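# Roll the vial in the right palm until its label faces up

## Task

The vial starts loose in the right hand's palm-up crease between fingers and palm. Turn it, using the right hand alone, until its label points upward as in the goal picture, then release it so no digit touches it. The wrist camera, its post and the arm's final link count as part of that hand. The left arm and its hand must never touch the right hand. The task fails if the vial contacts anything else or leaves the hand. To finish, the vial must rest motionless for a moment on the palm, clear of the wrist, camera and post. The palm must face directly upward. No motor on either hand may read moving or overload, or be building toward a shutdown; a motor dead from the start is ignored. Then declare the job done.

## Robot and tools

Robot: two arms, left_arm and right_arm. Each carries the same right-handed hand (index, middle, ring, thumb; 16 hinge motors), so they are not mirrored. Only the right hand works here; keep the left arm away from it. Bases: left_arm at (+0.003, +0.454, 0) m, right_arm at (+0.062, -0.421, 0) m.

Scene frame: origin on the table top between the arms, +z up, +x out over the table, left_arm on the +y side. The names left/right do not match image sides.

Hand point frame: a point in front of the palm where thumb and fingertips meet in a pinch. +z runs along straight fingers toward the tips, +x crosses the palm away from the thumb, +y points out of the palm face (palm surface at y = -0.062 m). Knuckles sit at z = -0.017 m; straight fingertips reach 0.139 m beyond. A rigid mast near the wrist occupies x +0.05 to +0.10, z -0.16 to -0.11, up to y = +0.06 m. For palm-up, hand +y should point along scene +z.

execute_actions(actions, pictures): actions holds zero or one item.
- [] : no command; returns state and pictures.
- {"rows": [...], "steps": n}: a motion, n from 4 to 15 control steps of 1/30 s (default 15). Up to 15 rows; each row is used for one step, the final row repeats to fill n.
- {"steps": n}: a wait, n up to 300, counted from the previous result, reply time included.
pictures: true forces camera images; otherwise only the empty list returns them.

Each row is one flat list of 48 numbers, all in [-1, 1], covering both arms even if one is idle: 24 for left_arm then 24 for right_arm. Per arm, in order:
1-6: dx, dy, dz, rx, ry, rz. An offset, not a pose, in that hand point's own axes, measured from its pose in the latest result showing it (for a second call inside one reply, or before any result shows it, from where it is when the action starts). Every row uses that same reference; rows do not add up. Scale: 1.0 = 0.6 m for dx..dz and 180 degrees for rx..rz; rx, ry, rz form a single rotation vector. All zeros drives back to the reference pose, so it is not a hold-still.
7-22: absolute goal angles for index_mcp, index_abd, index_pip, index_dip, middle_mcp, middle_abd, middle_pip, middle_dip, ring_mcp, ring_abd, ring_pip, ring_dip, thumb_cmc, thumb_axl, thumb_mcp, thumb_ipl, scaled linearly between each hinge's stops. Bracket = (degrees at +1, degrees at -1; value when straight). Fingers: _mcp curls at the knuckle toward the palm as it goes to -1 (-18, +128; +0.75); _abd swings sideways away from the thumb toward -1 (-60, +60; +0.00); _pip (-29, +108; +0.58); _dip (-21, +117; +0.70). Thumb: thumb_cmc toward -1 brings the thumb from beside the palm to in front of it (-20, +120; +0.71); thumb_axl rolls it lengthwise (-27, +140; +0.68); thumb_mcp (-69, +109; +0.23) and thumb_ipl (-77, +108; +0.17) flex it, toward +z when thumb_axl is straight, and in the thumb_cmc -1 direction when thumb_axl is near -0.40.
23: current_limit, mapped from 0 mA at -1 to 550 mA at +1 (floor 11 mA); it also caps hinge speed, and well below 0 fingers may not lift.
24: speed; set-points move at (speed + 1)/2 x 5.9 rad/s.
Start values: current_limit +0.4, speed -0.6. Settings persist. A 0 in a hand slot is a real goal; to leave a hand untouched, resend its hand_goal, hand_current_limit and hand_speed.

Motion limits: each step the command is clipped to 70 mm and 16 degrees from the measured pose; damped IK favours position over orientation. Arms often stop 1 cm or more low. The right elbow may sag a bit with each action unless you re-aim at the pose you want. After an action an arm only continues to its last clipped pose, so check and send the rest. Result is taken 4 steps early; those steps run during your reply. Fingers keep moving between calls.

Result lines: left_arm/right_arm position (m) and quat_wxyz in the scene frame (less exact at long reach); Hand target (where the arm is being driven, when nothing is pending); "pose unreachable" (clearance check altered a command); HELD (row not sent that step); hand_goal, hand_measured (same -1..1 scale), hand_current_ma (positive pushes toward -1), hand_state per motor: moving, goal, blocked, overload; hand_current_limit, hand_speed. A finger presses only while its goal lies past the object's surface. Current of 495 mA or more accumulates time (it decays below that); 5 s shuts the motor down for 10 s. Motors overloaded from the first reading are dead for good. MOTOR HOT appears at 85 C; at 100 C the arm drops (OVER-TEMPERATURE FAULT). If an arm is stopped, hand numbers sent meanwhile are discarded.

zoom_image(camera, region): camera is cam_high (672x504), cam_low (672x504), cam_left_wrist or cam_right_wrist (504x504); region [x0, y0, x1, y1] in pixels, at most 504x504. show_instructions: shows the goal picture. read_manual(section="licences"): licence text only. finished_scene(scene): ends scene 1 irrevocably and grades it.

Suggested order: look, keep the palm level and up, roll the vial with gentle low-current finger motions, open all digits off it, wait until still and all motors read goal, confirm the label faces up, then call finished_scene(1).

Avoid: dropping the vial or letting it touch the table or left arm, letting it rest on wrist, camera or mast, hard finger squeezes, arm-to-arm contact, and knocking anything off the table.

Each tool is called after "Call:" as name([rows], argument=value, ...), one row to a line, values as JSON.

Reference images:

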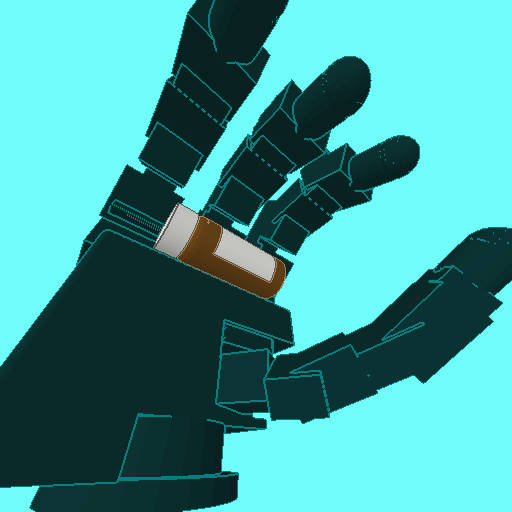

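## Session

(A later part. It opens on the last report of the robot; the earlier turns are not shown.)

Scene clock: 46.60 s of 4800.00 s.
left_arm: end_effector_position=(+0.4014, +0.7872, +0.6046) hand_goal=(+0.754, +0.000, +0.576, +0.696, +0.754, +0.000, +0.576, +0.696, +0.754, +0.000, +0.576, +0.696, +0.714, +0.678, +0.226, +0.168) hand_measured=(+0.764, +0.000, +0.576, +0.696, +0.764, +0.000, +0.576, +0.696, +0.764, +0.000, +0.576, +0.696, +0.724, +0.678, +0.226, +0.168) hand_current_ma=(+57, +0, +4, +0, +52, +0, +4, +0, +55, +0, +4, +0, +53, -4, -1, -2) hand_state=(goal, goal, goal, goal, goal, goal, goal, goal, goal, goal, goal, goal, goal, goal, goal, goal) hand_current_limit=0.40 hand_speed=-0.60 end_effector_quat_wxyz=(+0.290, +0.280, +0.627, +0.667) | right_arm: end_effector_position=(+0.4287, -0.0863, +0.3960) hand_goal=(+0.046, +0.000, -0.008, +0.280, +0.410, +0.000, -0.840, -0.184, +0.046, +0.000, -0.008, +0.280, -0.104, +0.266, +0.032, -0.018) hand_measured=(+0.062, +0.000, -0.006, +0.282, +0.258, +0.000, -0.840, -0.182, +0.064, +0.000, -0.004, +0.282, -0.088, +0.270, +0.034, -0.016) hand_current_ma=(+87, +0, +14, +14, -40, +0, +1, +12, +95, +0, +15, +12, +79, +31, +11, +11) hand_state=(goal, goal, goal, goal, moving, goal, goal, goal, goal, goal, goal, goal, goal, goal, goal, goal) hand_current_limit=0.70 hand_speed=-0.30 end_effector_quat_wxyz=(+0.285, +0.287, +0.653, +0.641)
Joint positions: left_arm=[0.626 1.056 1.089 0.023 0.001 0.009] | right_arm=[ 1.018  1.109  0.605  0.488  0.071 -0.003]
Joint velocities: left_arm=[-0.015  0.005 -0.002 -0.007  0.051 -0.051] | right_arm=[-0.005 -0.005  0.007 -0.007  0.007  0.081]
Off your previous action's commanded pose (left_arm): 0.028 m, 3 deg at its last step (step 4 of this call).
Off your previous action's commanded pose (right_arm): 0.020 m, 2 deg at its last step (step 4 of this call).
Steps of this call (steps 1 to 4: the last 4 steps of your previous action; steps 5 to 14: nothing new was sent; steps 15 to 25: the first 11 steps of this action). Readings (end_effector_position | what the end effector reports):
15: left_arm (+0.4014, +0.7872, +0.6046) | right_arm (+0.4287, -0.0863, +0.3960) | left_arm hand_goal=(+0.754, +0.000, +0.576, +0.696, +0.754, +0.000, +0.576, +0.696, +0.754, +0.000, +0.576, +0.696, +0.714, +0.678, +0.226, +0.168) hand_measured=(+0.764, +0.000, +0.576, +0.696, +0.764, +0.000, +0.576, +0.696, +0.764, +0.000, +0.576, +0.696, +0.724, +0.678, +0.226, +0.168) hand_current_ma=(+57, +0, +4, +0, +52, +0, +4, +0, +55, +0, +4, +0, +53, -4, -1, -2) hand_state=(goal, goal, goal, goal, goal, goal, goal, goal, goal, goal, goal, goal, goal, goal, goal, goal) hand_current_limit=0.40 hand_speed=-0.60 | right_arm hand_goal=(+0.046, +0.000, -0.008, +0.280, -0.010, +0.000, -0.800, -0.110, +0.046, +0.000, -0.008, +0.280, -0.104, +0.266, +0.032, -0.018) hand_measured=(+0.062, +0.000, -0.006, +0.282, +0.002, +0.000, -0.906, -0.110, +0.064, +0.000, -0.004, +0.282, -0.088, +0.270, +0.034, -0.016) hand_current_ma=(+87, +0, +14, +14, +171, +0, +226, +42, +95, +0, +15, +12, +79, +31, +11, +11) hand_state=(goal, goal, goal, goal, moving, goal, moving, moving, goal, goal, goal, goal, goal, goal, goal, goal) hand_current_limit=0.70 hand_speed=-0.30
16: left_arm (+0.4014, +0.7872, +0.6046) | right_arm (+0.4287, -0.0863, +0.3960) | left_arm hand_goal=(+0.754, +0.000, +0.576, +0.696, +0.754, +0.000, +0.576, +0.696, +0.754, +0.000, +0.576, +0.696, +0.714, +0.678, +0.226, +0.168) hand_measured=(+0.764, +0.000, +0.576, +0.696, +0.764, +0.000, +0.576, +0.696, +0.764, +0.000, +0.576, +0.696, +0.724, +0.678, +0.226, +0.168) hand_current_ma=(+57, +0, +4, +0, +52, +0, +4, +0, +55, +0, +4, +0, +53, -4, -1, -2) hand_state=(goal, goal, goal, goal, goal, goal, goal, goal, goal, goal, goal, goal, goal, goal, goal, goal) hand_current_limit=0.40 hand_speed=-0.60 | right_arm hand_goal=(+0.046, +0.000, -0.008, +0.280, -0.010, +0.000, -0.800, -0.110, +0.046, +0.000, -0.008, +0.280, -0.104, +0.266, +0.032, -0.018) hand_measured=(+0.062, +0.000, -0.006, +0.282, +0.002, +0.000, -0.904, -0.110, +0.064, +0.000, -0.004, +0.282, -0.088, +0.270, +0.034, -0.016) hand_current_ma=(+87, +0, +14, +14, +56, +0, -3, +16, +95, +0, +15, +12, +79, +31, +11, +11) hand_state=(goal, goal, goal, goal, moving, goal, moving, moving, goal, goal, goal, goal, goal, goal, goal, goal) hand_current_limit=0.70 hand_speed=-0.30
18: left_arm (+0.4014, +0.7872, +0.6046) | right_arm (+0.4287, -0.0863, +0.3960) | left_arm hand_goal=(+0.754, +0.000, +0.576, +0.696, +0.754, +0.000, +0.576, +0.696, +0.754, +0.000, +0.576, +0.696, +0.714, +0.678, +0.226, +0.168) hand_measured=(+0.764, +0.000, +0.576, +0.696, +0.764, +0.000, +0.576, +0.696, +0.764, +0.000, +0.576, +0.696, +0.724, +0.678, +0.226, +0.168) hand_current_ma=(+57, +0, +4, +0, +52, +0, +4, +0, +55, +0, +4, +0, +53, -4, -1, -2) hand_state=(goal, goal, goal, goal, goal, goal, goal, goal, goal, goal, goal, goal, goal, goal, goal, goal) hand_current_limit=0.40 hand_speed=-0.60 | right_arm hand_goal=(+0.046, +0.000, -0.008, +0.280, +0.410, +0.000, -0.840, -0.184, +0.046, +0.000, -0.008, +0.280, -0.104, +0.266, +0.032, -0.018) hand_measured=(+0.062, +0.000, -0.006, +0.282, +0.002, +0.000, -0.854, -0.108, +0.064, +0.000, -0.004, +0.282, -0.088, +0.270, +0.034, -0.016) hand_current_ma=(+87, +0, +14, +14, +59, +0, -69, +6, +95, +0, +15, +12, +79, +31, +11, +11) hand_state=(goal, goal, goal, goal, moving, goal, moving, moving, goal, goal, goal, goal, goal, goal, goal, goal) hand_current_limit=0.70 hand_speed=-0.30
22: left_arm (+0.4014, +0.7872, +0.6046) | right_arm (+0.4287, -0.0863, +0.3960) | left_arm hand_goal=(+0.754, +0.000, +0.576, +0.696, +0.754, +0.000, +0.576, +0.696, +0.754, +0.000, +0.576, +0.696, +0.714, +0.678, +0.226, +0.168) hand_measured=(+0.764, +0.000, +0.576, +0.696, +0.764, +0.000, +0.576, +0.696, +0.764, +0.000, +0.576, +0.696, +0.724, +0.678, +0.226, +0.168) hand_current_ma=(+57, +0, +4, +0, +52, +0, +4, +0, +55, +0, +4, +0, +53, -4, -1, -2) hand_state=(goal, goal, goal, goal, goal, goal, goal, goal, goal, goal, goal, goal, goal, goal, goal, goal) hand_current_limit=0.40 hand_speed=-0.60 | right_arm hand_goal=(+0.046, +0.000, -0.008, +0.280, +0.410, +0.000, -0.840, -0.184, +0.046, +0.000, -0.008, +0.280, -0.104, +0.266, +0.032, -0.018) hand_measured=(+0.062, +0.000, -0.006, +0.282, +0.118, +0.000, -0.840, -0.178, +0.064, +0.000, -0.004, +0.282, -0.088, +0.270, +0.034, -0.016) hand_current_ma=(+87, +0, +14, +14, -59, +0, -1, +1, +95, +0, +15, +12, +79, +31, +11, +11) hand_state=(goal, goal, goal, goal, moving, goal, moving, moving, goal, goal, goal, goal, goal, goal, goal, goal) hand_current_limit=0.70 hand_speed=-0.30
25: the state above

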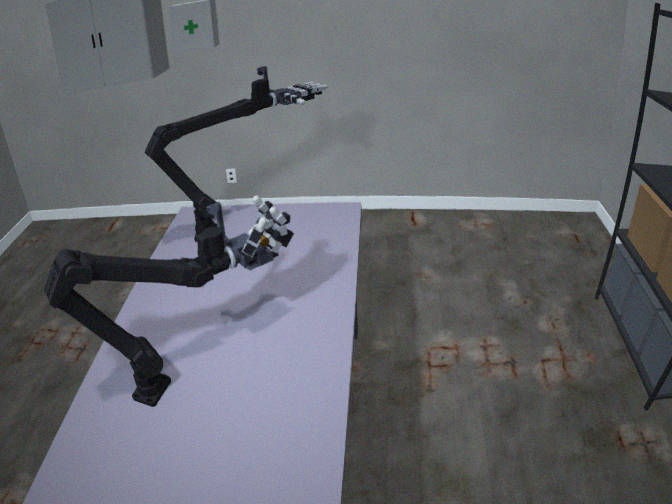

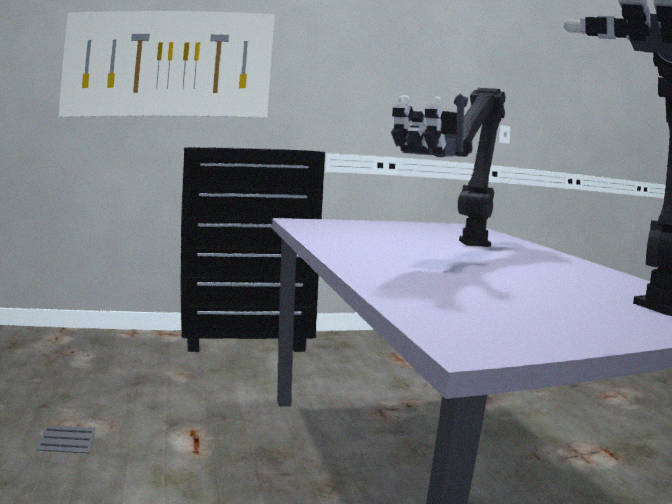

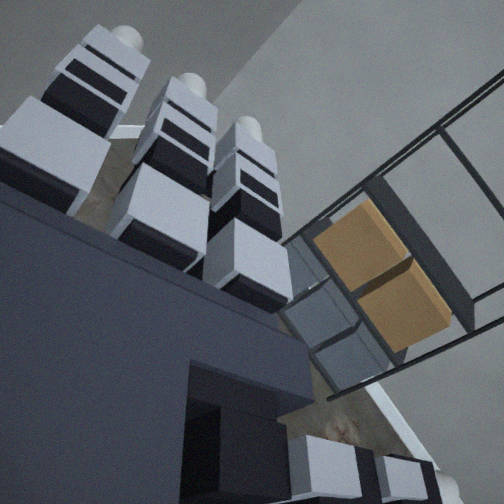

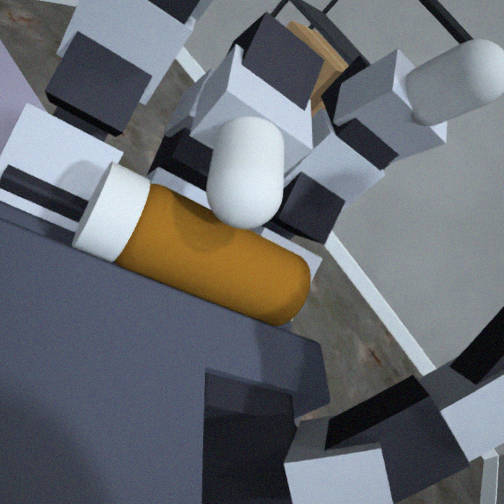

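Call:
execute_actions([
  {"rows": [[0,0.0463,-0.0099,-0.0163,0,0,0.754,0,0.576,0.696,0.754,0,0.576,0.696,0.754,0,0.576,0.696,0.714,0.678,0.226,0.168,0.4,-0.6,0,0.0333,0.0025,-0.0123,0,0.001,0.046,0,-0.008,0.28,0.41,0,-0.95,-0.185,0.046,0,-0.008,0.28,-0.104,0.266,0.032,-0.018,0.45,-0.5],[0,0.0463,-0.0099,-0.0163,0,0,0.754,0,0.576,0.696,0.754,0,0.576,0.696,0.754,0,0.576,0.696,0.714,0.678,0.226,0.168,0.4,-0.6,0,0.0333,0.0025,-0.0123,0,0.001,0.046,0,-0.008,0.28,0.41,0,-0.95,-0.185,0.046,0,-0.008,0.28,-0.104,0.266,0.032,-0.018,0.45,-0.5],[0,0.0463,-0.0099,-0.0163,0,0,0.754,0,0.576,0.696,0.754,0,0.576,0.696,0.754,0,0.576,0.696,0.714,0.678,0.226,0.168,0.4,-0.6,0,0.0333,0.0025,-0.0123,0,0.001,0.046,0,-0.008,0.28,0.41,0,-0.95,-0.185,0.046,0,-0.008,0.28,-0.104,0.266,0.032,-0.018,0.45,-0.5],[0,0.0463,-0.0099,-0.0163,0,0,0.754,0,0.576,0.696,0.754,0,0.576,0.696,0.754,0,0.576,0.696,0.714,0.678,0.226,0.168,0.4,-0.6,0,0.0333,0.0025,-0.0123,0,0.001,0.046,0,-0.008,0.28,0.1,0,-0.95,-0.185,0.046,0,-0.008,0.28,-0.104,0.266,0.032,-0.018,0.45,-0.5],[0,0.0463,-0.0099,-0.0163,0,0,0.754,0,0.576,0.696,0.754,0,0.576,0.696,0.754,0,0.576,0.696,0.714,0.678,0.226,0.168,0.4,-0.6,0,0.0333,0.0025,-0.0123,0,0.001,0.046,0,-0.008,0.28,0.1,0,-0.95,-0.176,0.046,0,-0.008,0.28,-0.104,0.266,0.032,-0.018,0.45,-0.5],[0,0.0463,-0.0099,-0.0163,0,0,0.754,0,0.576,0.696,0.754,0,0.576,0.696,0.754,0,0.576,0.696,0.714,0.678,0.226,0.168,0.4,-0.6,0,0.0333,0.0025,-0.0123,0,0.001,0.046,0,-0.008,0.28,0.1,0,-0.95,-0.166,0.046,0,-0.008,0.28,-0.104,0.266,0.032,-0.018,0.45,-0.5],[0,0.0463,-0.0099,-0.0163,0,0,0.754,0,0.576,0.696,0.754,0,0.576,0.696,0.754,0,0.576,0.696,0.714,0.678,0.226,0.168,0.4,-0.6,0,0.0333,0.0025,-0.0123,0,0.001,0.046,0,-0.008,0.28,0.1,0,-0.95,-0.157,0.046,0,-0.008,0.28,-0.104,0.266,0.032,-0.018,0.45,-0.5],[0,0.0463,-0.0099,-0.0163,0,0,0.754,0,0.576,0.696,0.754,0,0.576,0.696,0.754,0,0.576,0.696,0.714,0.678,0.226,0.168,0.4,-0.6,0,0.0333,0.0025,-0.0123,0,0.001,0.046,0,-0.008,0.28,0.1,0,-0.95,-0.149,0.046,0,-0.008,0.28,-0.104,0.266,0.032,-0.018,0.45,-0.5],[0,0.0463,-0.0099,-0.0163,0,0,0.754,0,0.576,0.696,0.754,0,0.576,0.696,0.754,0,0.576,0.696,0.714,0.678,0.226,0.168,0.4,-0.6,0,0.0333,0.0025,-0.0123,0,0.001,0.046,0,-0.008,0.28,0.1,0,-0.95,-0.142,0.046,0,-0.008,0.28,-0.104,0.266,0.032,-0.018,0.45,-0.5],[0,0.0463,-0.0099,-0.0163,0,0,0.754,0,0.576,0.696,0.754,0,0.576,0.696,0.754,0,0.576,0.696,0.714,0.678,0.226,0.168,0.4,-0.6,0,0.0333,0.0025,-0.0123,0,0.001,0.046,0,-0.008,0.28,0.1,0,-0.95,-0.136,0.046,0,-0.008,0.28,-0.104,0.266,0.032,-0.018,0.45,-0.5],[0,0.0463,-0.0099,-0.0163,0,0,0.754,0,0.576,0.696,0.754,0,0.576,0.696,0.754,0,0.576,0.696,0.714,0.678,0.226,0.168,0.4,-0.6,0,0.0333,0.0025,-0.0123,0,0.001,0.046,0,-0.008,0.28,0.1,0,-0.95,-0.131,0.046,0,-0.008,0.28,-0.104,0.266,0.032,-0.018,0.45,-0.5],[0,0.0463,-0.0099,-0.0163,0,0,0.754,0,0.576,0.696,0.754,0,0.576,0.696,0.754,0,0.576,0.696,0.714,0.678,0.226,0.168,0.4,-0.6,0,0.0333,0.0025,-0.0123,0,0.001,0.046,0,-0.008,0.28,0.1,0,-0.95,-0.127,0.046,0,-0.008,0.28,-0.104,0.266,0.032,-0.018,0.45,-0.5],[0,0.0463,-0.0099,-0.0163,0,0,0.754,0,0.576,0.696,0.754,0,0.576,0.696,0.754,0,0.576,0.696,0.714,0.678,0.226,0.168,0.4,-0.6,0,0.0333,0.0025,-0.0123,0,0.001,0.046,0,-0.008,0.28,0.1,0,-0.95,-0.123,0.046,0,-0.008,0.28,-0.104,0.266,0.032,-0.018,0.45,-0.5],[0,0.0463,-0.0099,-0.0163,0,0,0.754,0,0.576,0.696,0.754,0,0.576,0.696,0.754,0,0.576,0.696,0.714,0.678,0.226,0.168,0.4,-0.6,0,0.0333,0.0025,-0.0123,0,0.001,0.046,0,-0.008,0.28,0.1,0,-0.95,-0.12,0.046,0,-0.008,0.28,-0.104,0.266,0.032,-0.018,0.45,-0.5]], "steps": 15},
])

Call:
execute_actions([
  {"steps": 12},
], pictures=true)

Scene clock: 47.97 s of 4800.00 s.
left_arm: end_effector_position=(+0.4014, +0.7872, +0.6046) hand_goal=(+0.754, +0.000, +0.576, +0.696, +0.754, +0.000, +0.576, +0.696, +0.754, +0.000, +0.576, +0.696, +0.714, +0.678, +0.226, +0.168) hand_measured=(+0.764, +0.000, +0.576, +0.696, +0.764, +0.000, +0.576, +0.696, +0.764, +0.000, +0.576, +0.696, +0.724, +0.678, +0.226, +0.168) hand_current_ma=(+57, +0, +4, +0, +52, +0, +4, +0, +55, +0, +4, +0, +53, -4, -1, -2) hand_state=(goal, goal, goal, goal, goal, goal, goal, goal, goal, goal, goal, goal, goal, goal, goal, goal) hand_current_limit=0.40 hand_speed=-0.60 end_effector_quat_wxyz=(+0.290, +0.280, +0.627, +0.667) | right_arm: end_effector_position=(+0.4287, -0.0863, +0.3960) hand_goal=(+0.046, +0.000, -0.008, +0.280, +0.100, +0.000, -0.950, -0.130, +0.046, +0.000, -0.008, +0.280, -0.104, +0.266, +0.032, -0.018) hand_measured=(+0.062, +0.000, -0.006, +0.282, +0.342, +0.000, -0.920, -0.134, +0.064, +0.000, -0.004, +0.282, -0.088, +0.270, +0.034, -0.016) hand_current_ma=(+87, +0, +14, +14, +310, +0, +162, +60, +95, +0, +15, +12, +79, +31, +11, +11) hand_state=(goal, goal, goal, goal, moving, goal, moving, moving, goal, goal, goal, goal, goal, goal, goal, goal) hand_current_limit=0.45 hand_speed=-0.50 end_effector_quat_wxyz=(+0.285, +0.287, +0.653, +0.641)
Joint positions: left_arm=[0.626 1.056 1.089 0.023 0.001 0.009] | right_arm=[ 1.018  1.109  0.605  0.488  0.071 -0.003]
Joint velocities: left_arm=[-0.015  0.005  0.007 -0.002 -0.037 -0.081] | right_arm=[-0.005 -0.015 -0.002  0.012 -0.007 -0.007]
Off your previous action's commanded pose (left_arm): 0.028 m, 3 deg at its last step (step 4 of this call).
Off your previous action's commanded pose (right_arm): 0.020 m, 2 deg at its last step (step 4 of this call).
Steps of this call (steps 1 to 4: the last 4 steps of your previous action; steps 5 to 30: nothing new was sent; steps 31 to 41: the first 11 steps of this action). Readings (end_effector_position | what the end effector reports):
31: left_arm (+0.4014, +0.7872, +0.6046) | right_arm (+0.4287, -0.0863, +0.3960) | left_arm hand_goal=(+0.754, +0.000, +0.576, +0.696, +0.754, +0.000, +0.576, +0.696, +0.754, +0.000, +0.576, +0.696, +0.714, +0.678, +0.226, +0.168) hand_measured=(+0.764, +0.000, +0.576, +0.696, +0.764, +0.000, +0.576, +0.696, +0.764, +0.000, +0.576, +0.696, +0.724, +0.678, +0.226, +0.168) hand_current_ma=(+57, +0, +4, +0, +52, +0, +4, +0, +55, +0, +4, +0, +53, -4, -1, -2) hand_state=(goal, goal, goal, goal, goal, goal, goal, goal, goal, goal, goal, goal, goal, goal, goal, goal) hand_current_limit=0.40 hand_speed=-0.60 | right_arm hand_goal=(+0.046, +0.000, -0.008, +0.280, +0.410, +0.000, -0.950, -0.184, +0.046, +0.000, -0.008, +0.280, -0.104, +0.266, +0.032, -0.018) hand_measured=(+0.062, +0.000, -0.006, +0.282, +0.414, +0.000, -0.840, -0.182, +0.064, +0.000, -0.004, +0.282, -0.088, +0.270, +0.034, -0.016) hand_current_ma=(+87, +0, +14, +14, +25, +0, +1, +12, +95, +0, +15, +12, +79, +31, +11, +11) hand_state=(goal, goal, goal, goal, goal, goal, moving, goal, goal, goal, goal, goal, goal, goal, goal, goal) hand_current_limit=0.45 hand_speed=-0.50
32: left_arm (+0.4014, +0.7872, +0.6046) | right_arm (+0.4287, -0.0863, +0.3960) | left_arm hand_goal=(+0.754, +0.000, +0.576, +0.696, +0.754, +0.000, +0.576, +0.696, +0.754, +0.000, +0.576, +0.696, +0.714, +0.678, +0.226, +0.168) hand_measured=(+0.764, +0.000, +0.576, +0.696, +0.764, +0.000, +0.576, +0.696, +0.764, +0.000, +0.576, +0.696, +0.724, +0.678, +0.226, +0.168) hand_current_ma=(+57, +0, +4, +0, +52, +0, +4, +0, +55, +0, +4, +0, +53, -4, -1, -2) hand_state=(goal, goal, goal, goal, goal, goal, goal, goal, goal, goal, goal, goal, goal, goal, goal, goal) hand_current_limit=0.40 hand_speed=-0.60 | right_arm hand_goal=(+0.046, +0.000, -0.008, +0.280, +0.410, +0.000, -0.950, -0.184, +0.046, +0.000, -0.008, +0.280, -0.104, +0.266, +0.032, -0.018) hand_measured=(+0.062, +0.000, -0.006, +0.282, +0.414, +0.000, -0.842, -0.182, +0.064, +0.000, -0.004, +0.282, -0.088, +0.270, +0.034, -0.016) hand_current_ma=(+87, +0, +14, +14, +27, +0, +102, +12, +95, +0, +15, +12, +79, +31, +11, +11) hand_state=(goal, goal, goal, goal, goal, goal, moving, goal, goal, goal, goal, goal, goal, goal, goal, goal) hand_current_limit=0.45 hand_speed=-0.50
34: left_arm (+0.4014, +0.7872, +0.6046) | right_arm (+0.4287, -0.0863, +0.3960) | left_arm hand_goal=(+0.754, +0.000, +0.576, +0.696, +0.754, +0.000, +0.576, +0.696, +0.754, +0.000, +0.576, +0.696, +0.714, +0.678, +0.226, +0.168) hand_measured=(+0.764, +0.000, +0.576, +0.696, +0.764, +0.000, +0.576, +0.696, +0.764, +0.000, +0.576, +0.696, +0.724, +0.678, +0.226, +0.168) hand_current_ma=(+57, +0, +4, +0, +52, +0, +4, +0, +55, +0, +4, +0, +53, -4, -1, -2) hand_state=(goal, goal, goal, goal, goal, goal, goal, goal, goal, goal, goal, goal, goal, goal, goal, goal) hand_current_limit=0.40 hand_speed=-0.60 | right_arm hand_goal=(+0.046, +0.000, -0.008, +0.280, +0.100, +0.000, -0.950, -0.184, +0.046, +0.000, -0.008, +0.280, -0.104, +0.266, +0.032, -0.018) hand_measured=(+0.062, +0.000, -0.006, +0.282, +0.414, +0.000, -0.904, -0.182, +0.064, +0.000, -0.004, +0.282, -0.088, +0.270, +0.034, -0.016) hand_current_ma=(+87, +0, +14, +14, +26, +0, +29, +12, +95, +0, +15, +12, +79, +31, +11, +11) hand_state=(goal, goal, goal, goal, moving, goal, moving, goal, goal, goal, goal, goal, goal, goal, goal, goal) hand_current_limit=0.45 hand_speed=-0.50
38: left_arm (+0.4014, +0.7872, +0.6046) | right_arm (+0.4287, -0.0863, +0.3960) | left_arm hand_goal=(+0.754, +0.000, +0.576, +0.696, +0.754, +0.000, +0.576, +0.696, +0.754, +0.000, +0.576, +0.696, +0.714, +0.678, +0.226, +0.168) hand_measured=(+0.764, +0.000, +0.576, +0.696, +0.764, +0.000, +0.576, +0.696, +0.764, +0.000, +0.576, +0.696, +0.724, +0.678, +0.226, +0.168) hand_current_ma=(+57, +0, +4, +0, +52, +0, +4, +0, +55, +0, +4, +0, +53, -4, -1, -2) hand_state=(goal, goal, goal, goal, goal, goal, goal, goal, goal, goal, goal, goal, goal, goal, goal, goal) hand_current_limit=0.40 hand_speed=-0.60 | right_arm hand_goal=(+0.046, +0.000, -0.008, +0.280, +0.100, +0.000, -0.950, -0.148, +0.046, +0.000, -0.008, +0.280, -0.104, +0.266, +0.032, -0.018) hand_measured=(+0.062, +0.000, -0.006, +0.282, +0.376, +0.000, -0.928, -0.162, +0.064, +0.000, -0.004, +0.282, -0.088, +0.270, +0.034, -0.016) hand_current_ma=(+87, +0, +14, +14, +288, +0, +132, +33, +95, +0, +15, +12, +79, +31, +11, +11) hand_state=(goal, goal, goal, goal, moving, goal, moving, moving, goal, goal, goal, goal, goal, goal, goal, goal) hand_current_limit=0.45 hand_speed=-0.50
41: the state above

Scene clock: 48.37 s of 4800.00 s.
left_arm: end_effector_position=(+0.4014, +0.7872, +0.6046) hand_goal=(+0.754, +0.000, +0.576, +0.696, +0.754, +0.000, +0.576, +0.696, +0.754, +0.000, +0.576, +0.696, +0.714, +0.678, +0.226, +0.168) hand_measured=(+0.764, +0.000, +0.576, +0.696, +0.764, +0.000, +0.576, +0.696, +0.764, +0.000, +0.576, +0.696, +0.724, +0.678, +0.226, +0.168) hand_current_ma=(+57, +0, +4, +0, +52, +0, +4, +0, +55, +0, +4, +0, +53, -4, -1, -2) hand_state=(goal, goal, goal, goal, goal, goal, goal, goal, goal, goal, goal, goal, goal, goal, goal, goal) hand_current_limit=0.40 hand_speed=-0.60 end_effector_quat_wxyz=(+0.290, +0.280, +0.627, +0.667) | right_arm: end_effector_position=(+0.4287, -0.0863, +0.3960) hand_goal=(+0.046, +0.000, -0.008, +0.280, +0.100, +0.000, -0.950, -0.120, +0.046, +0.000, -0.008, +0.280, -0.104, +0.266, +0.032, -0.018) hand_measured=(+0.062, +0.000, -0.006, +0.282, +0.278, +0.000, -0.902, -0.098, +0.064, +0.000, -0.004, +0.282, -0.088, +0.270, +0.034, -0.016) hand_current_ma=(+87, +0, +14, +14, +383, +0, +245, +115, +95, +0, +15, +12, +79, +31, +11, +11) hand_state=(goal, goal, goal, goal, moving, goal, moving, blocked, goal, goal, goal, goal, goal, goal, goal, goal) hand_current_limit=0.45 hand_speed=-0.50 end_effector_quat_wxyz=(+0.285, +0.287, +0.653, +0.641)
Joint positions: left_arm=[0.626 1.056 1.089 0.023 0.001 0.009] | right_arm=[ 1.018  1.109  0.605  0.488  0.071 -0.003]
Joint velocities: left_arm=[-0.005  0.005 -0.012 -0.012  0.007  0.007] | right_arm=[-0.005 -0.015  0.007 -0.007  0.022 -0.007]
Hand target (left_arm): +0.395, +0.782, +0.631; +0.296, +0.272, +0.610, +0.682
Hand target (right_arm): +0.430, -0.086, +0.416; +0.289, +0.282, +0.640, +0.654
Off the commanded pose (left_arm): 0.028 m, 3 deg.
Off the commanded pose (right_arm): 0.020 m, 2 deg.
Kept back: nothing.
Steps of this call (steps 1 to 4: the last 4 steps of your previous action; steps 5 to 12: nothing new was sent). Readings (end_effector_position | what the end effector reports):
1: left_arm (+0.4014, +0.7872, +0.6046) | right_arm (+0.4287, -0.0863, +0.3960) | left_arm hand_goal=(+0.754, +0.000, +0.576, +0.696, +0.754, +0.000, +0.576, +0.696, +0.754, +0.000, +0.576, +0.696, +0.714, +0.678, +0.226, +0.168) hand_measured=(+0.764, +0.000, +0.576, +0.696, +0.764, +0.000, +0.576, +0.696, +0.764, +0.000, +0.576, +0.696, +0.724, +0.678, +0.226, +0.168) hand_current_ma=(+57, +0, +4, +0, +52, +0, +4, +0, +55, +0, +4, +0, +53, -4, -1, -2) hand_state=(goal, goal, goal, goal, goal, goal, goal, goal, goal, goal, goal, goal, goal, goal, goal, goal) hand_current_limit=0.40 hand_speed=-0.60 | right_arm hand_goal=(+0.046, +0.000, -0.008, +0.280, +0.100, +0.000, -0.950, -0.126, +0.046, +0.000, -0.008, +0.280, -0.104, +0.266, +0.032, -0.018) hand_measured=(+0.062, +0.000, -0.006, +0.282, +0.332, +0.000, -0.920, -0.126, +0.064, +0.000, -0.004, +0.282, -0.088, +0.270, +0.034, -0.016) hand_current_ma=(+87, +0, +14, +14, +318, +0, +170, +64, +95, +0, +15, +12, +79, +31, +11, +11) hand_state=(goal, goal, goal, goal, moving, goal, moving, moving, goal, goal, goal, goal, goal, goal, goal, goal) hand_current_limit=0.45 hand_speed=-0.50
2: left_arm (+0.4014, +0.7872, +0.6046) | right_arm (+0.4287, -0.0863, +0.3960) | left_arm hand_goal=(+0.754, +0.000, +0.576, +0.696, +0.754, +0.000, +0.576, +0.696, +0.754, +0.000, +0.576, +0.696, +0.714, +0.678, +0.226, +0.168) hand_measured=(+0.764, +0.000, +0.576, +0.696, +0.764, +0.000, +0.576, +0.696, +0.764, +0.000, +0.576, +0.696, +0.724, +0.678, +0.226, +0.168) hand_current_ma=(+57, +0, +4, +0, +52, +0, +4, +0, +55, +0, +4, +0, +53, -4, -1, -2) hand_state=(goal, goal, goal, goal, goal, goal, goal, goal, goal, goal, goal, goal, goal, goal, goal, goal) hand_current_limit=0.40 hand_speed=-0.60 | right_arm hand_goal=(+0.046, +0.000, -0.008, +0.280, +0.100, +0.000, -0.950, -0.122, +0.046, +0.000, -0.008, +0.280, -0.104, +0.266, +0.032, -0.018) hand_measured=(+0.062, +0.000, -0.006, +0.282, +0.324, +0.000, -0.918, -0.120, +0.064, +0.000, -0.004, +0.282, -0.088, +0.270, +0.034, -0.016) hand_current_ma=(+87, +0, +14, +14, +323, +0, +178, +73, +95, +0, +15, +12, +79, +31, +11, +11) hand_state=(goal, goal, goal, goal, moving, goal, moving, moving, goal, goal, goal, goal, goal, goal, goal, goal) hand_current_limit=0.45 hand_speed=-0.50
4: left_arm (+0.4014, +0.7872, +0.6046) | right_arm (+0.4287, -0.0863, +0.3960) | left_arm hand_goal=(+0.754, +0.000, +0.576, +0.696, +0.754, +0.000, +0.576, +0.696, +0.754, +0.000, +0.576, +0.696, +0.714, +0.678, +0.226, +0.168) hand_measured=(+0.764, +0.000, +0.576, +0.696, +0.764, +0.000, +0.576, +0.696, +0.764, +0.000, +0.576, +0.696, +0.724, +0.678, +0.226, +0.168) hand_current_ma=(+57, +0, +4, +0, +52, +0, +4, +0, +55, +0, +4, +0, +53, -4, -1, -2) hand_state=(goal, goal, goal, goal, goal, goal, goal, goal, goal, goal, goal, goal, goal, goal, goal, goal) hand_current_limit=0.40 hand_speed=-0.60 | right_arm hand_goal=(+0.046, +0.000, -0.008, +0.280, +0.100, +0.000, -0.950, -0.120, +0.046, +0.000, -0.008, +0.280, -0.104, +0.266, +0.032, -0.018) hand_measured=(+0.062, +0.000, -0.006, +0.282, +0.308, +0.000, -0.914, -0.108, +0.064, +0.000, -0.004, +0.282, -0.088, +0.270, +0.034, -0.016) hand_current_ma=(+87, +0, +14, +14, +337, +0, +194, +86, +95, +0, +15, +12, +79, +31, +11, +11) hand_state=(goal, goal, goal, goal, moving, goal, moving, moving, goal, goal, goal, goal, goal, goal, goal, goal) hand_current_limit=0.45 hand_speed=-0.50
8: left_arm (+0.4014, +0.7872, +0.6046) | right_arm (+0.4287, -0.0863, +0.3960) | left_arm hand_goal=(+0.754, +0.000, +0.576, +0.696, +0.754, +0.000, +0.576, +0.696, +0.754, +0.000, +0.576, +0.696, +0.714, +0.678, +0.226, +0.168) hand_measured=(+0.764, +0.000, +0.576, +0.696, +0.764, +0.000, +0.576, +0.696, +0.764, +0.000, +0.576, +0.696, +0.724, +0.678, +0.226, +0.168) hand_current_ma=(+57, +0, +4, +0, +52, +0, +4, +0, +55, +0, +4, +0, +53, -4, -1, -2) hand_state=(goal, goal, goal, goal, goal, goal, goal, goal, goal, goal, goal, goal, goal, goal, goal, goal) hand_current_limit=0.40 hand_speed=-0.60 | right_arm hand_goal=(+0.046, +0.000, -0.008, +0.280, +0.100, +0.000, -0.950, -0.120, +0.046, +0.000, -0.008, +0.280, -0.104, +0.266, +0.032, -0.018) hand_measured=(+0.062, +0.000, -0.006, +0.282, +0.288, +0.000, -0.908, -0.100, +0.064, +0.000, -0.004, +0.282, -0.088, +0.270, +0.034, -0.016) hand_current_ma=(+87, +0, +14, +14, +368, +0, +228, +106, +95, +0, +15, +12, +79, +31, +11, +11) hand_state=(goal, goal, goal, goal, moving, goal, moving, moving, goal, goal, goal, goal, goal, goal, goal, goal) hand_current_limit=0.45 hand_speed=-0.50
12: the state above

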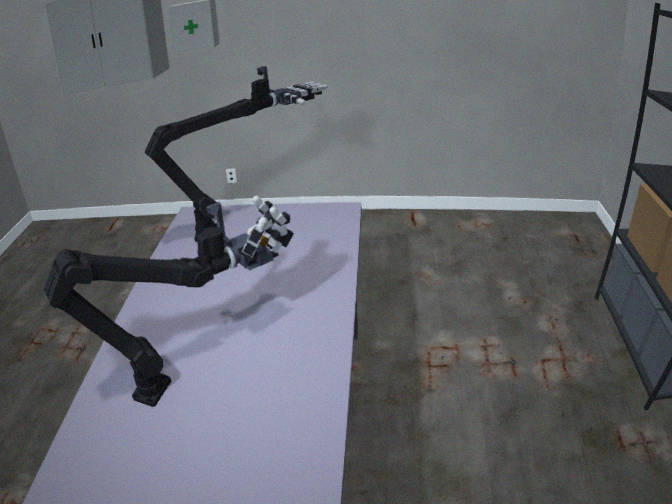

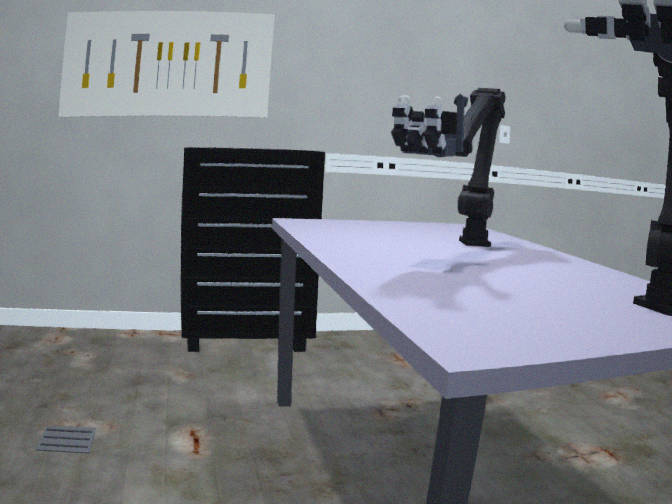

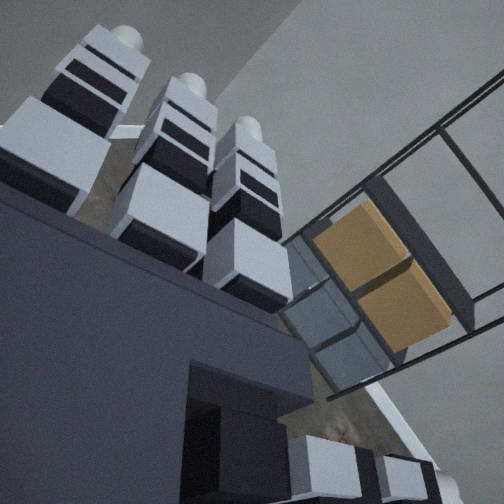

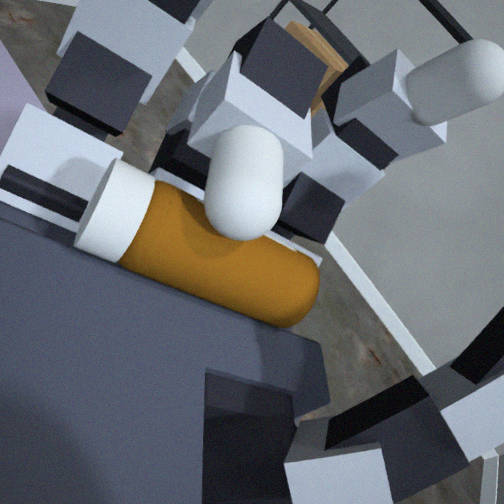

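Call:
execute_actions([
  {"rows": [[0,0.0463,-0.0099,-0.0163,0,0,0.754,0,0.576,0.696,0.754,0,0.576,0.696,0.754,0,0.576,0.696,0.714,0.678,0.226,0.168,0.4,-0.6,0,0.0333,0.0025,-0.0123,0,0.001,0.046,0,-0.008,0.28,0.26,0,-0.95,-0.12,0.046,0,-0.008,0.28,-0.104,0.266,0.032,-0.018,0.45,-0.5]], "steps": 10},
], pictures=true)

Scene clock: 49.03 s of 4800.00 s.
left_arm: end_effector_position=(+0.4014, +0.7872, +0.6046) hand_goal=(+0.754, +0.000, +0.576, +0.696, +0.754, +0.000, +0.576, +0.696, +0.754, +0.000, +0.576, +0.696, +0.714, +0.678, +0.226, +0.168) hand_measured=(+0.764, +0.000, +0.576, +0.696, +0.764, +0.000, +0.576, +0.696, +0.764, +0.000, +0.576, +0.696, +0.724, +0.678, +0.226, +0.168) hand_current_ma=(+57, +0, +4, +0, +52, +0, +4, +0, +55, +0, +4, +0, +53, -4, -1, -2) hand_state=(goal, goal, goal, goal, goal, goal, goal, goal, goal, goal, goal, goal, goal, goal, goal, goal) hand_current_limit=0.40 hand_speed=-0.60 end_effector_quat_wxyz=(+0.290, +0.280, +0.627, +0.667) | right_arm: end_effector_position=(+0.4287, -0.0863, +0.3960) hand_goal=(+0.046, +0.000, -0.008, +0.280, +0.260, +0.000, -0.950, -0.120, +0.046, +0.000, -0.008, +0.280, -0.104, +0.266, +0.032, -0.018) hand_measured=(+0.062, +0.000, -0.006, +0.282, +0.282, +0.000, -0.900, -0.096, +0.064, +0.000, -0.004, +0.282, -0.088, +0.270, +0.034, -0.016) hand_current_ma=(+87, +0, +14, +14, +115, +0, +252, +123, +95, +0, +15, +12, +79, +31, +11, +11) hand_state=(goal, goal, goal, goal, blocked, goal, blocked, blocked, goal, goal, goal, goal, goal, goal, goal, goal) hand_current_limit=0.45 hand_speed=-0.50 end_effector_quat_wxyz=(+0.285, +0.287, +0.653, +0.641)
Joint positions: left_arm=[0.626 1.056 1.089 0.023 0.001 0.009] | right_arm=[ 1.018  1.109  0.605  0.488  0.071 -0.003]
Joint velocities: left_arm=[ 0.005  0.005 -0.042  0.007 -0.037 -0.022] | right_arm=[ 0.005 -0.015 -0.007 -0.007  0.037 -0.022]
Steps of this call (steps 1 to 14: nothing new was sent; steps 15 to 20: the first 6 steps of this action). Readings (end_effector_position | what the end effector reports):
15: left_arm (+0.4014, +0.7872, +0.6046) | right_arm (+0.4287, -0.0863, +0.3960) | left_arm hand_goal=(+0.754, +0.000, +0.576, +0.696, +0.754, +0.000, +0.576, +0.696, +0.754, +0.000, +0.576, +0.696, +0.714, +0.678, +0.226, +0.168) hand_measured=(+0.764, +0.000, +0.576, +0.696, +0.764, +0.000, +0.576, +0.696, +0.764, +0.000, +0.576, +0.696, +0.724, +0.678, +0.226, +0.168) hand_current_ma=(+57, +0, +4, +0, +52, +0, +4, +0, +55, +0, +4, +0, +53, -4, -1, -2) hand_state=(goal, goal, goal, goal, goal, goal, goal, goal, goal, goal, goal, goal, goal, goal, goal, goal) hand_current_limit=0.40 hand_speed=-0.60 | right_arm hand_goal=(+0.046, +0.000, -0.008, +0.280, +0.260, +0.000, -0.950, -0.120, +0.046, +0.000, -0.008, +0.280, -0.104, +0.266, +0.032, -0.018) hand_measured=(+0.062, +0.000, -0.006, +0.282, +0.268, +0.000, -0.898, -0.096, +0.064, +0.000, -0.004, +0.282, -0.088, +0.270, +0.034, -0.016) hand_current_ma=(+87, +0, +14, +14, +397, +0, +261, +124, +95, +0, +15, +12, +79, +31, +11, +11) hand_state=(goal, goal, goal, goal, moving, goal, blocked, blocked, goal, goal, goal, goal, goal, goal, goal, goal) hand_current_limit=0.45 hand_speed=-0.50
16: left_arm (+0.4014, +0.7872, +0.6046) | right_arm (+0.4287, -0.0863, +0.3960) | left_arm hand_goal=(+0.754, +0.000, +0.576, +0.696, +0.754, +0.000, +0.576, +0.696, +0.754, +0.000, +0.576, +0.696, +0.714, +0.678, +0.226, +0.168) hand_measured=(+0.764, +0.000, +0.576, +0.696, +0.764, +0.000, +0.576, +0.696, +0.764, +0.000, +0.576, +0.696, +0.724, +0.678, +0.226, +0.168) hand_current_ma=(+57, +0, +4, +0, +52, +0, +4, +0, +55, +0, +4, +0, +53, -4, -1, -2) hand_state=(goal, goal, goal, goal, goal, goal, goal, goal, goal, goal, goal, goal, goal, goal, goal, goal) hand_current_limit=0.40 hand_speed=-0.60 | right_arm hand_goal=(+0.046, +0.000, -0.008, +0.280, +0.260, +0.000, -0.950, -0.120, +0.046, +0.000, -0.008, +0.280, -0.104, +0.266, +0.032, -0.018) hand_measured=(+0.062, +0.000, -0.006, +0.282, +0.266, +0.000, -0.898, -0.096, +0.064, +0.000, -0.004, +0.282, -0.088, +0.270, +0.034, -0.016) hand_current_ma=(+87, +0, +14, +14, +176, +0, +261, +124, +95, +0, +15, +12, +79, +31, +11, +11) hand_state=(goal, goal, goal, goal, moving, goal, blocked, blocked, goal, goal, goal, goal, goal, goal, goal, goal) hand_current_limit=0.45 hand_speed=-0.50
18: left_arm (+0.4014, +0.7872, +0.6046) | right_arm (+0.4287, -0.0863, +0.3960) | left_arm hand_goal=(+0.754, +0.000, +0.576, +0.696, +0.754, +0.000, +0.576, +0.696, +0.754, +0.000, +0.576, +0.696, +0.714, +0.678, +0.226, +0.168) hand_measured=(+0.764, +0.000, +0.576, +0.696, +0.764, +0.000, +0.576, +0.696, +0.764, +0.000, +0.576, +0.696, +0.724, +0.678, +0.226, +0.168) hand_current_ma=(+57, +0, +4, +0, +52, +0, +4, +0, +55, +0, +4, +0, +53, -4, -1, -2) hand_state=(goal, goal, goal, goal, goal, goal, goal, goal, goal, goal, goal, goal, goal, goal, goal, goal) hand_current_limit=0.40 hand_speed=-0.60 | right_arm hand_goal=(+0.046, +0.000, -0.008, +0.280, +0.260, +0.000, -0.950, -0.120, +0.046, +0.000, -0.008, +0.280, -0.104, +0.266, +0.032, -0.018) hand_measured=(+0.062, +0.000, -0.006, +0.282, +0.280, +0.000, -0.900, -0.096, +0.064, +0.000, -0.004, +0.282, -0.088, +0.270, +0.034, -0.016) hand_current_ma=(+87, +0, +14, +14, +126, +0, +232, +120, +95, +0, +15, +12, +79, +31, +11, +11) hand_state=(goal, goal, goal, goal, moving, goal, moving, blocked, goal, goal, goal, goal, goal, goal, goal, goal) hand_current_limit=0.45 hand_speed=-0.50
20: the state above

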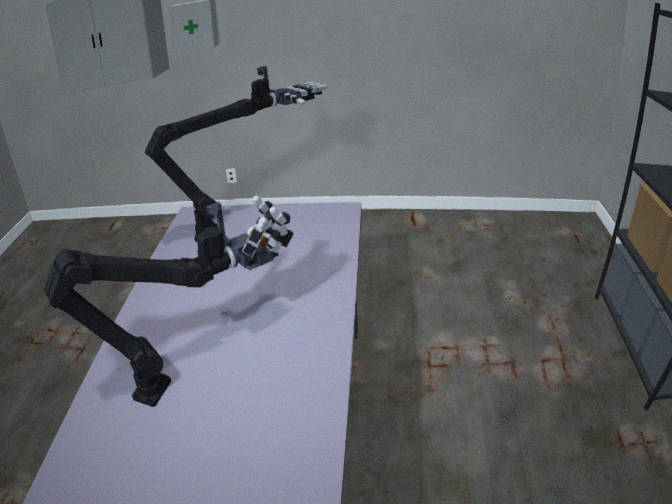

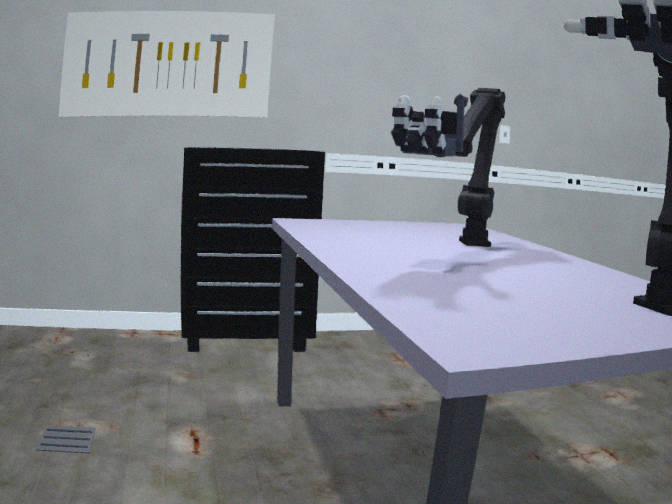

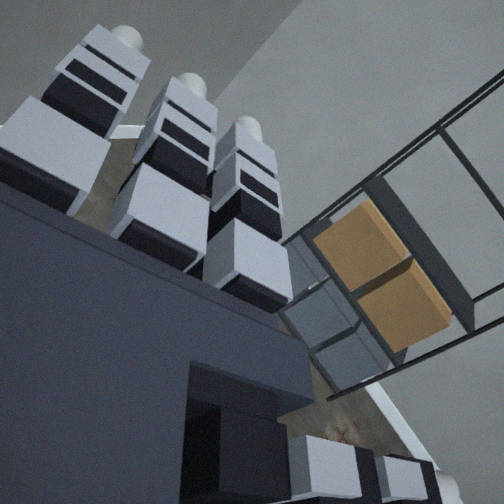

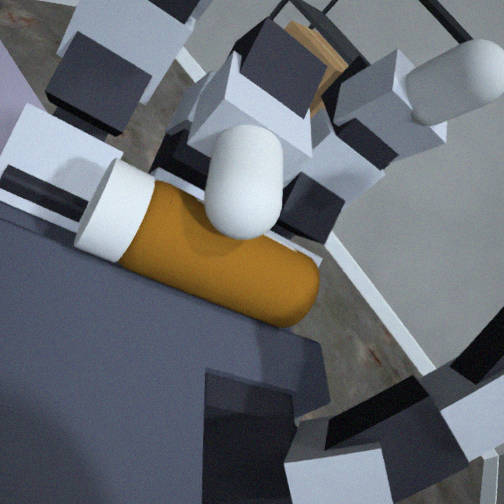

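Call:
zoom_image(camera="cam_right_wrist", region=[0, 100, 360, 420])

Call:
zoom_image(camera="cam_high", region=[230, 200, 300, 270])

Call:
zoom_image(camera="cam_low", region=[380, 85, 480, 165])

Region (0, 100, 360, 420) of cam_right_wrist's 504x504 image, scaled by 1.400, with more detail than that image has.

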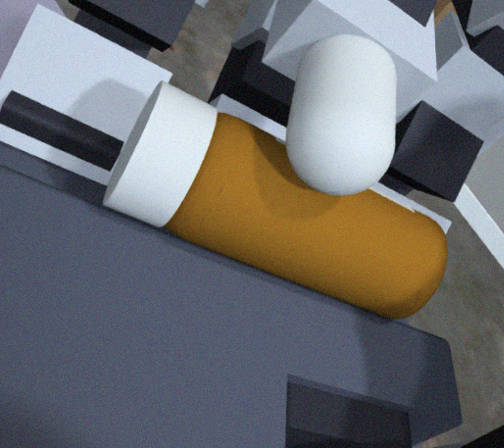

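Region (230, 200, 300, 270) of cam_high's 672x504 image, scaled by 7.200, with more detail than that image has.

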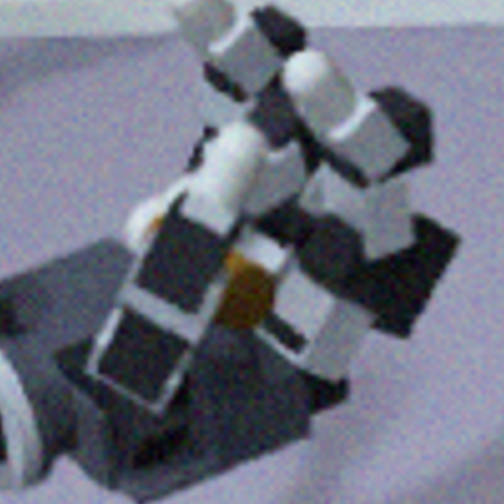

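Region (380, 85, 480, 165) of cam_low's 672x504 image, scaled by 5.040, with more detail than that image has; it fills the top 403 rows of this view, and the rest is white.

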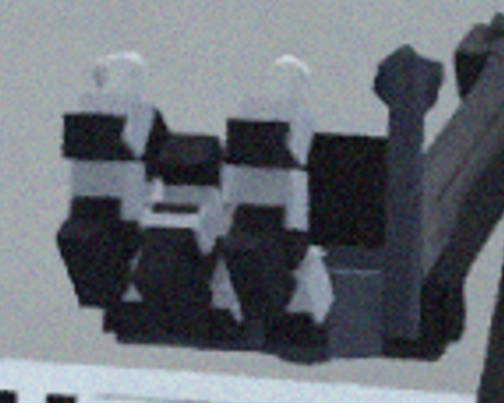

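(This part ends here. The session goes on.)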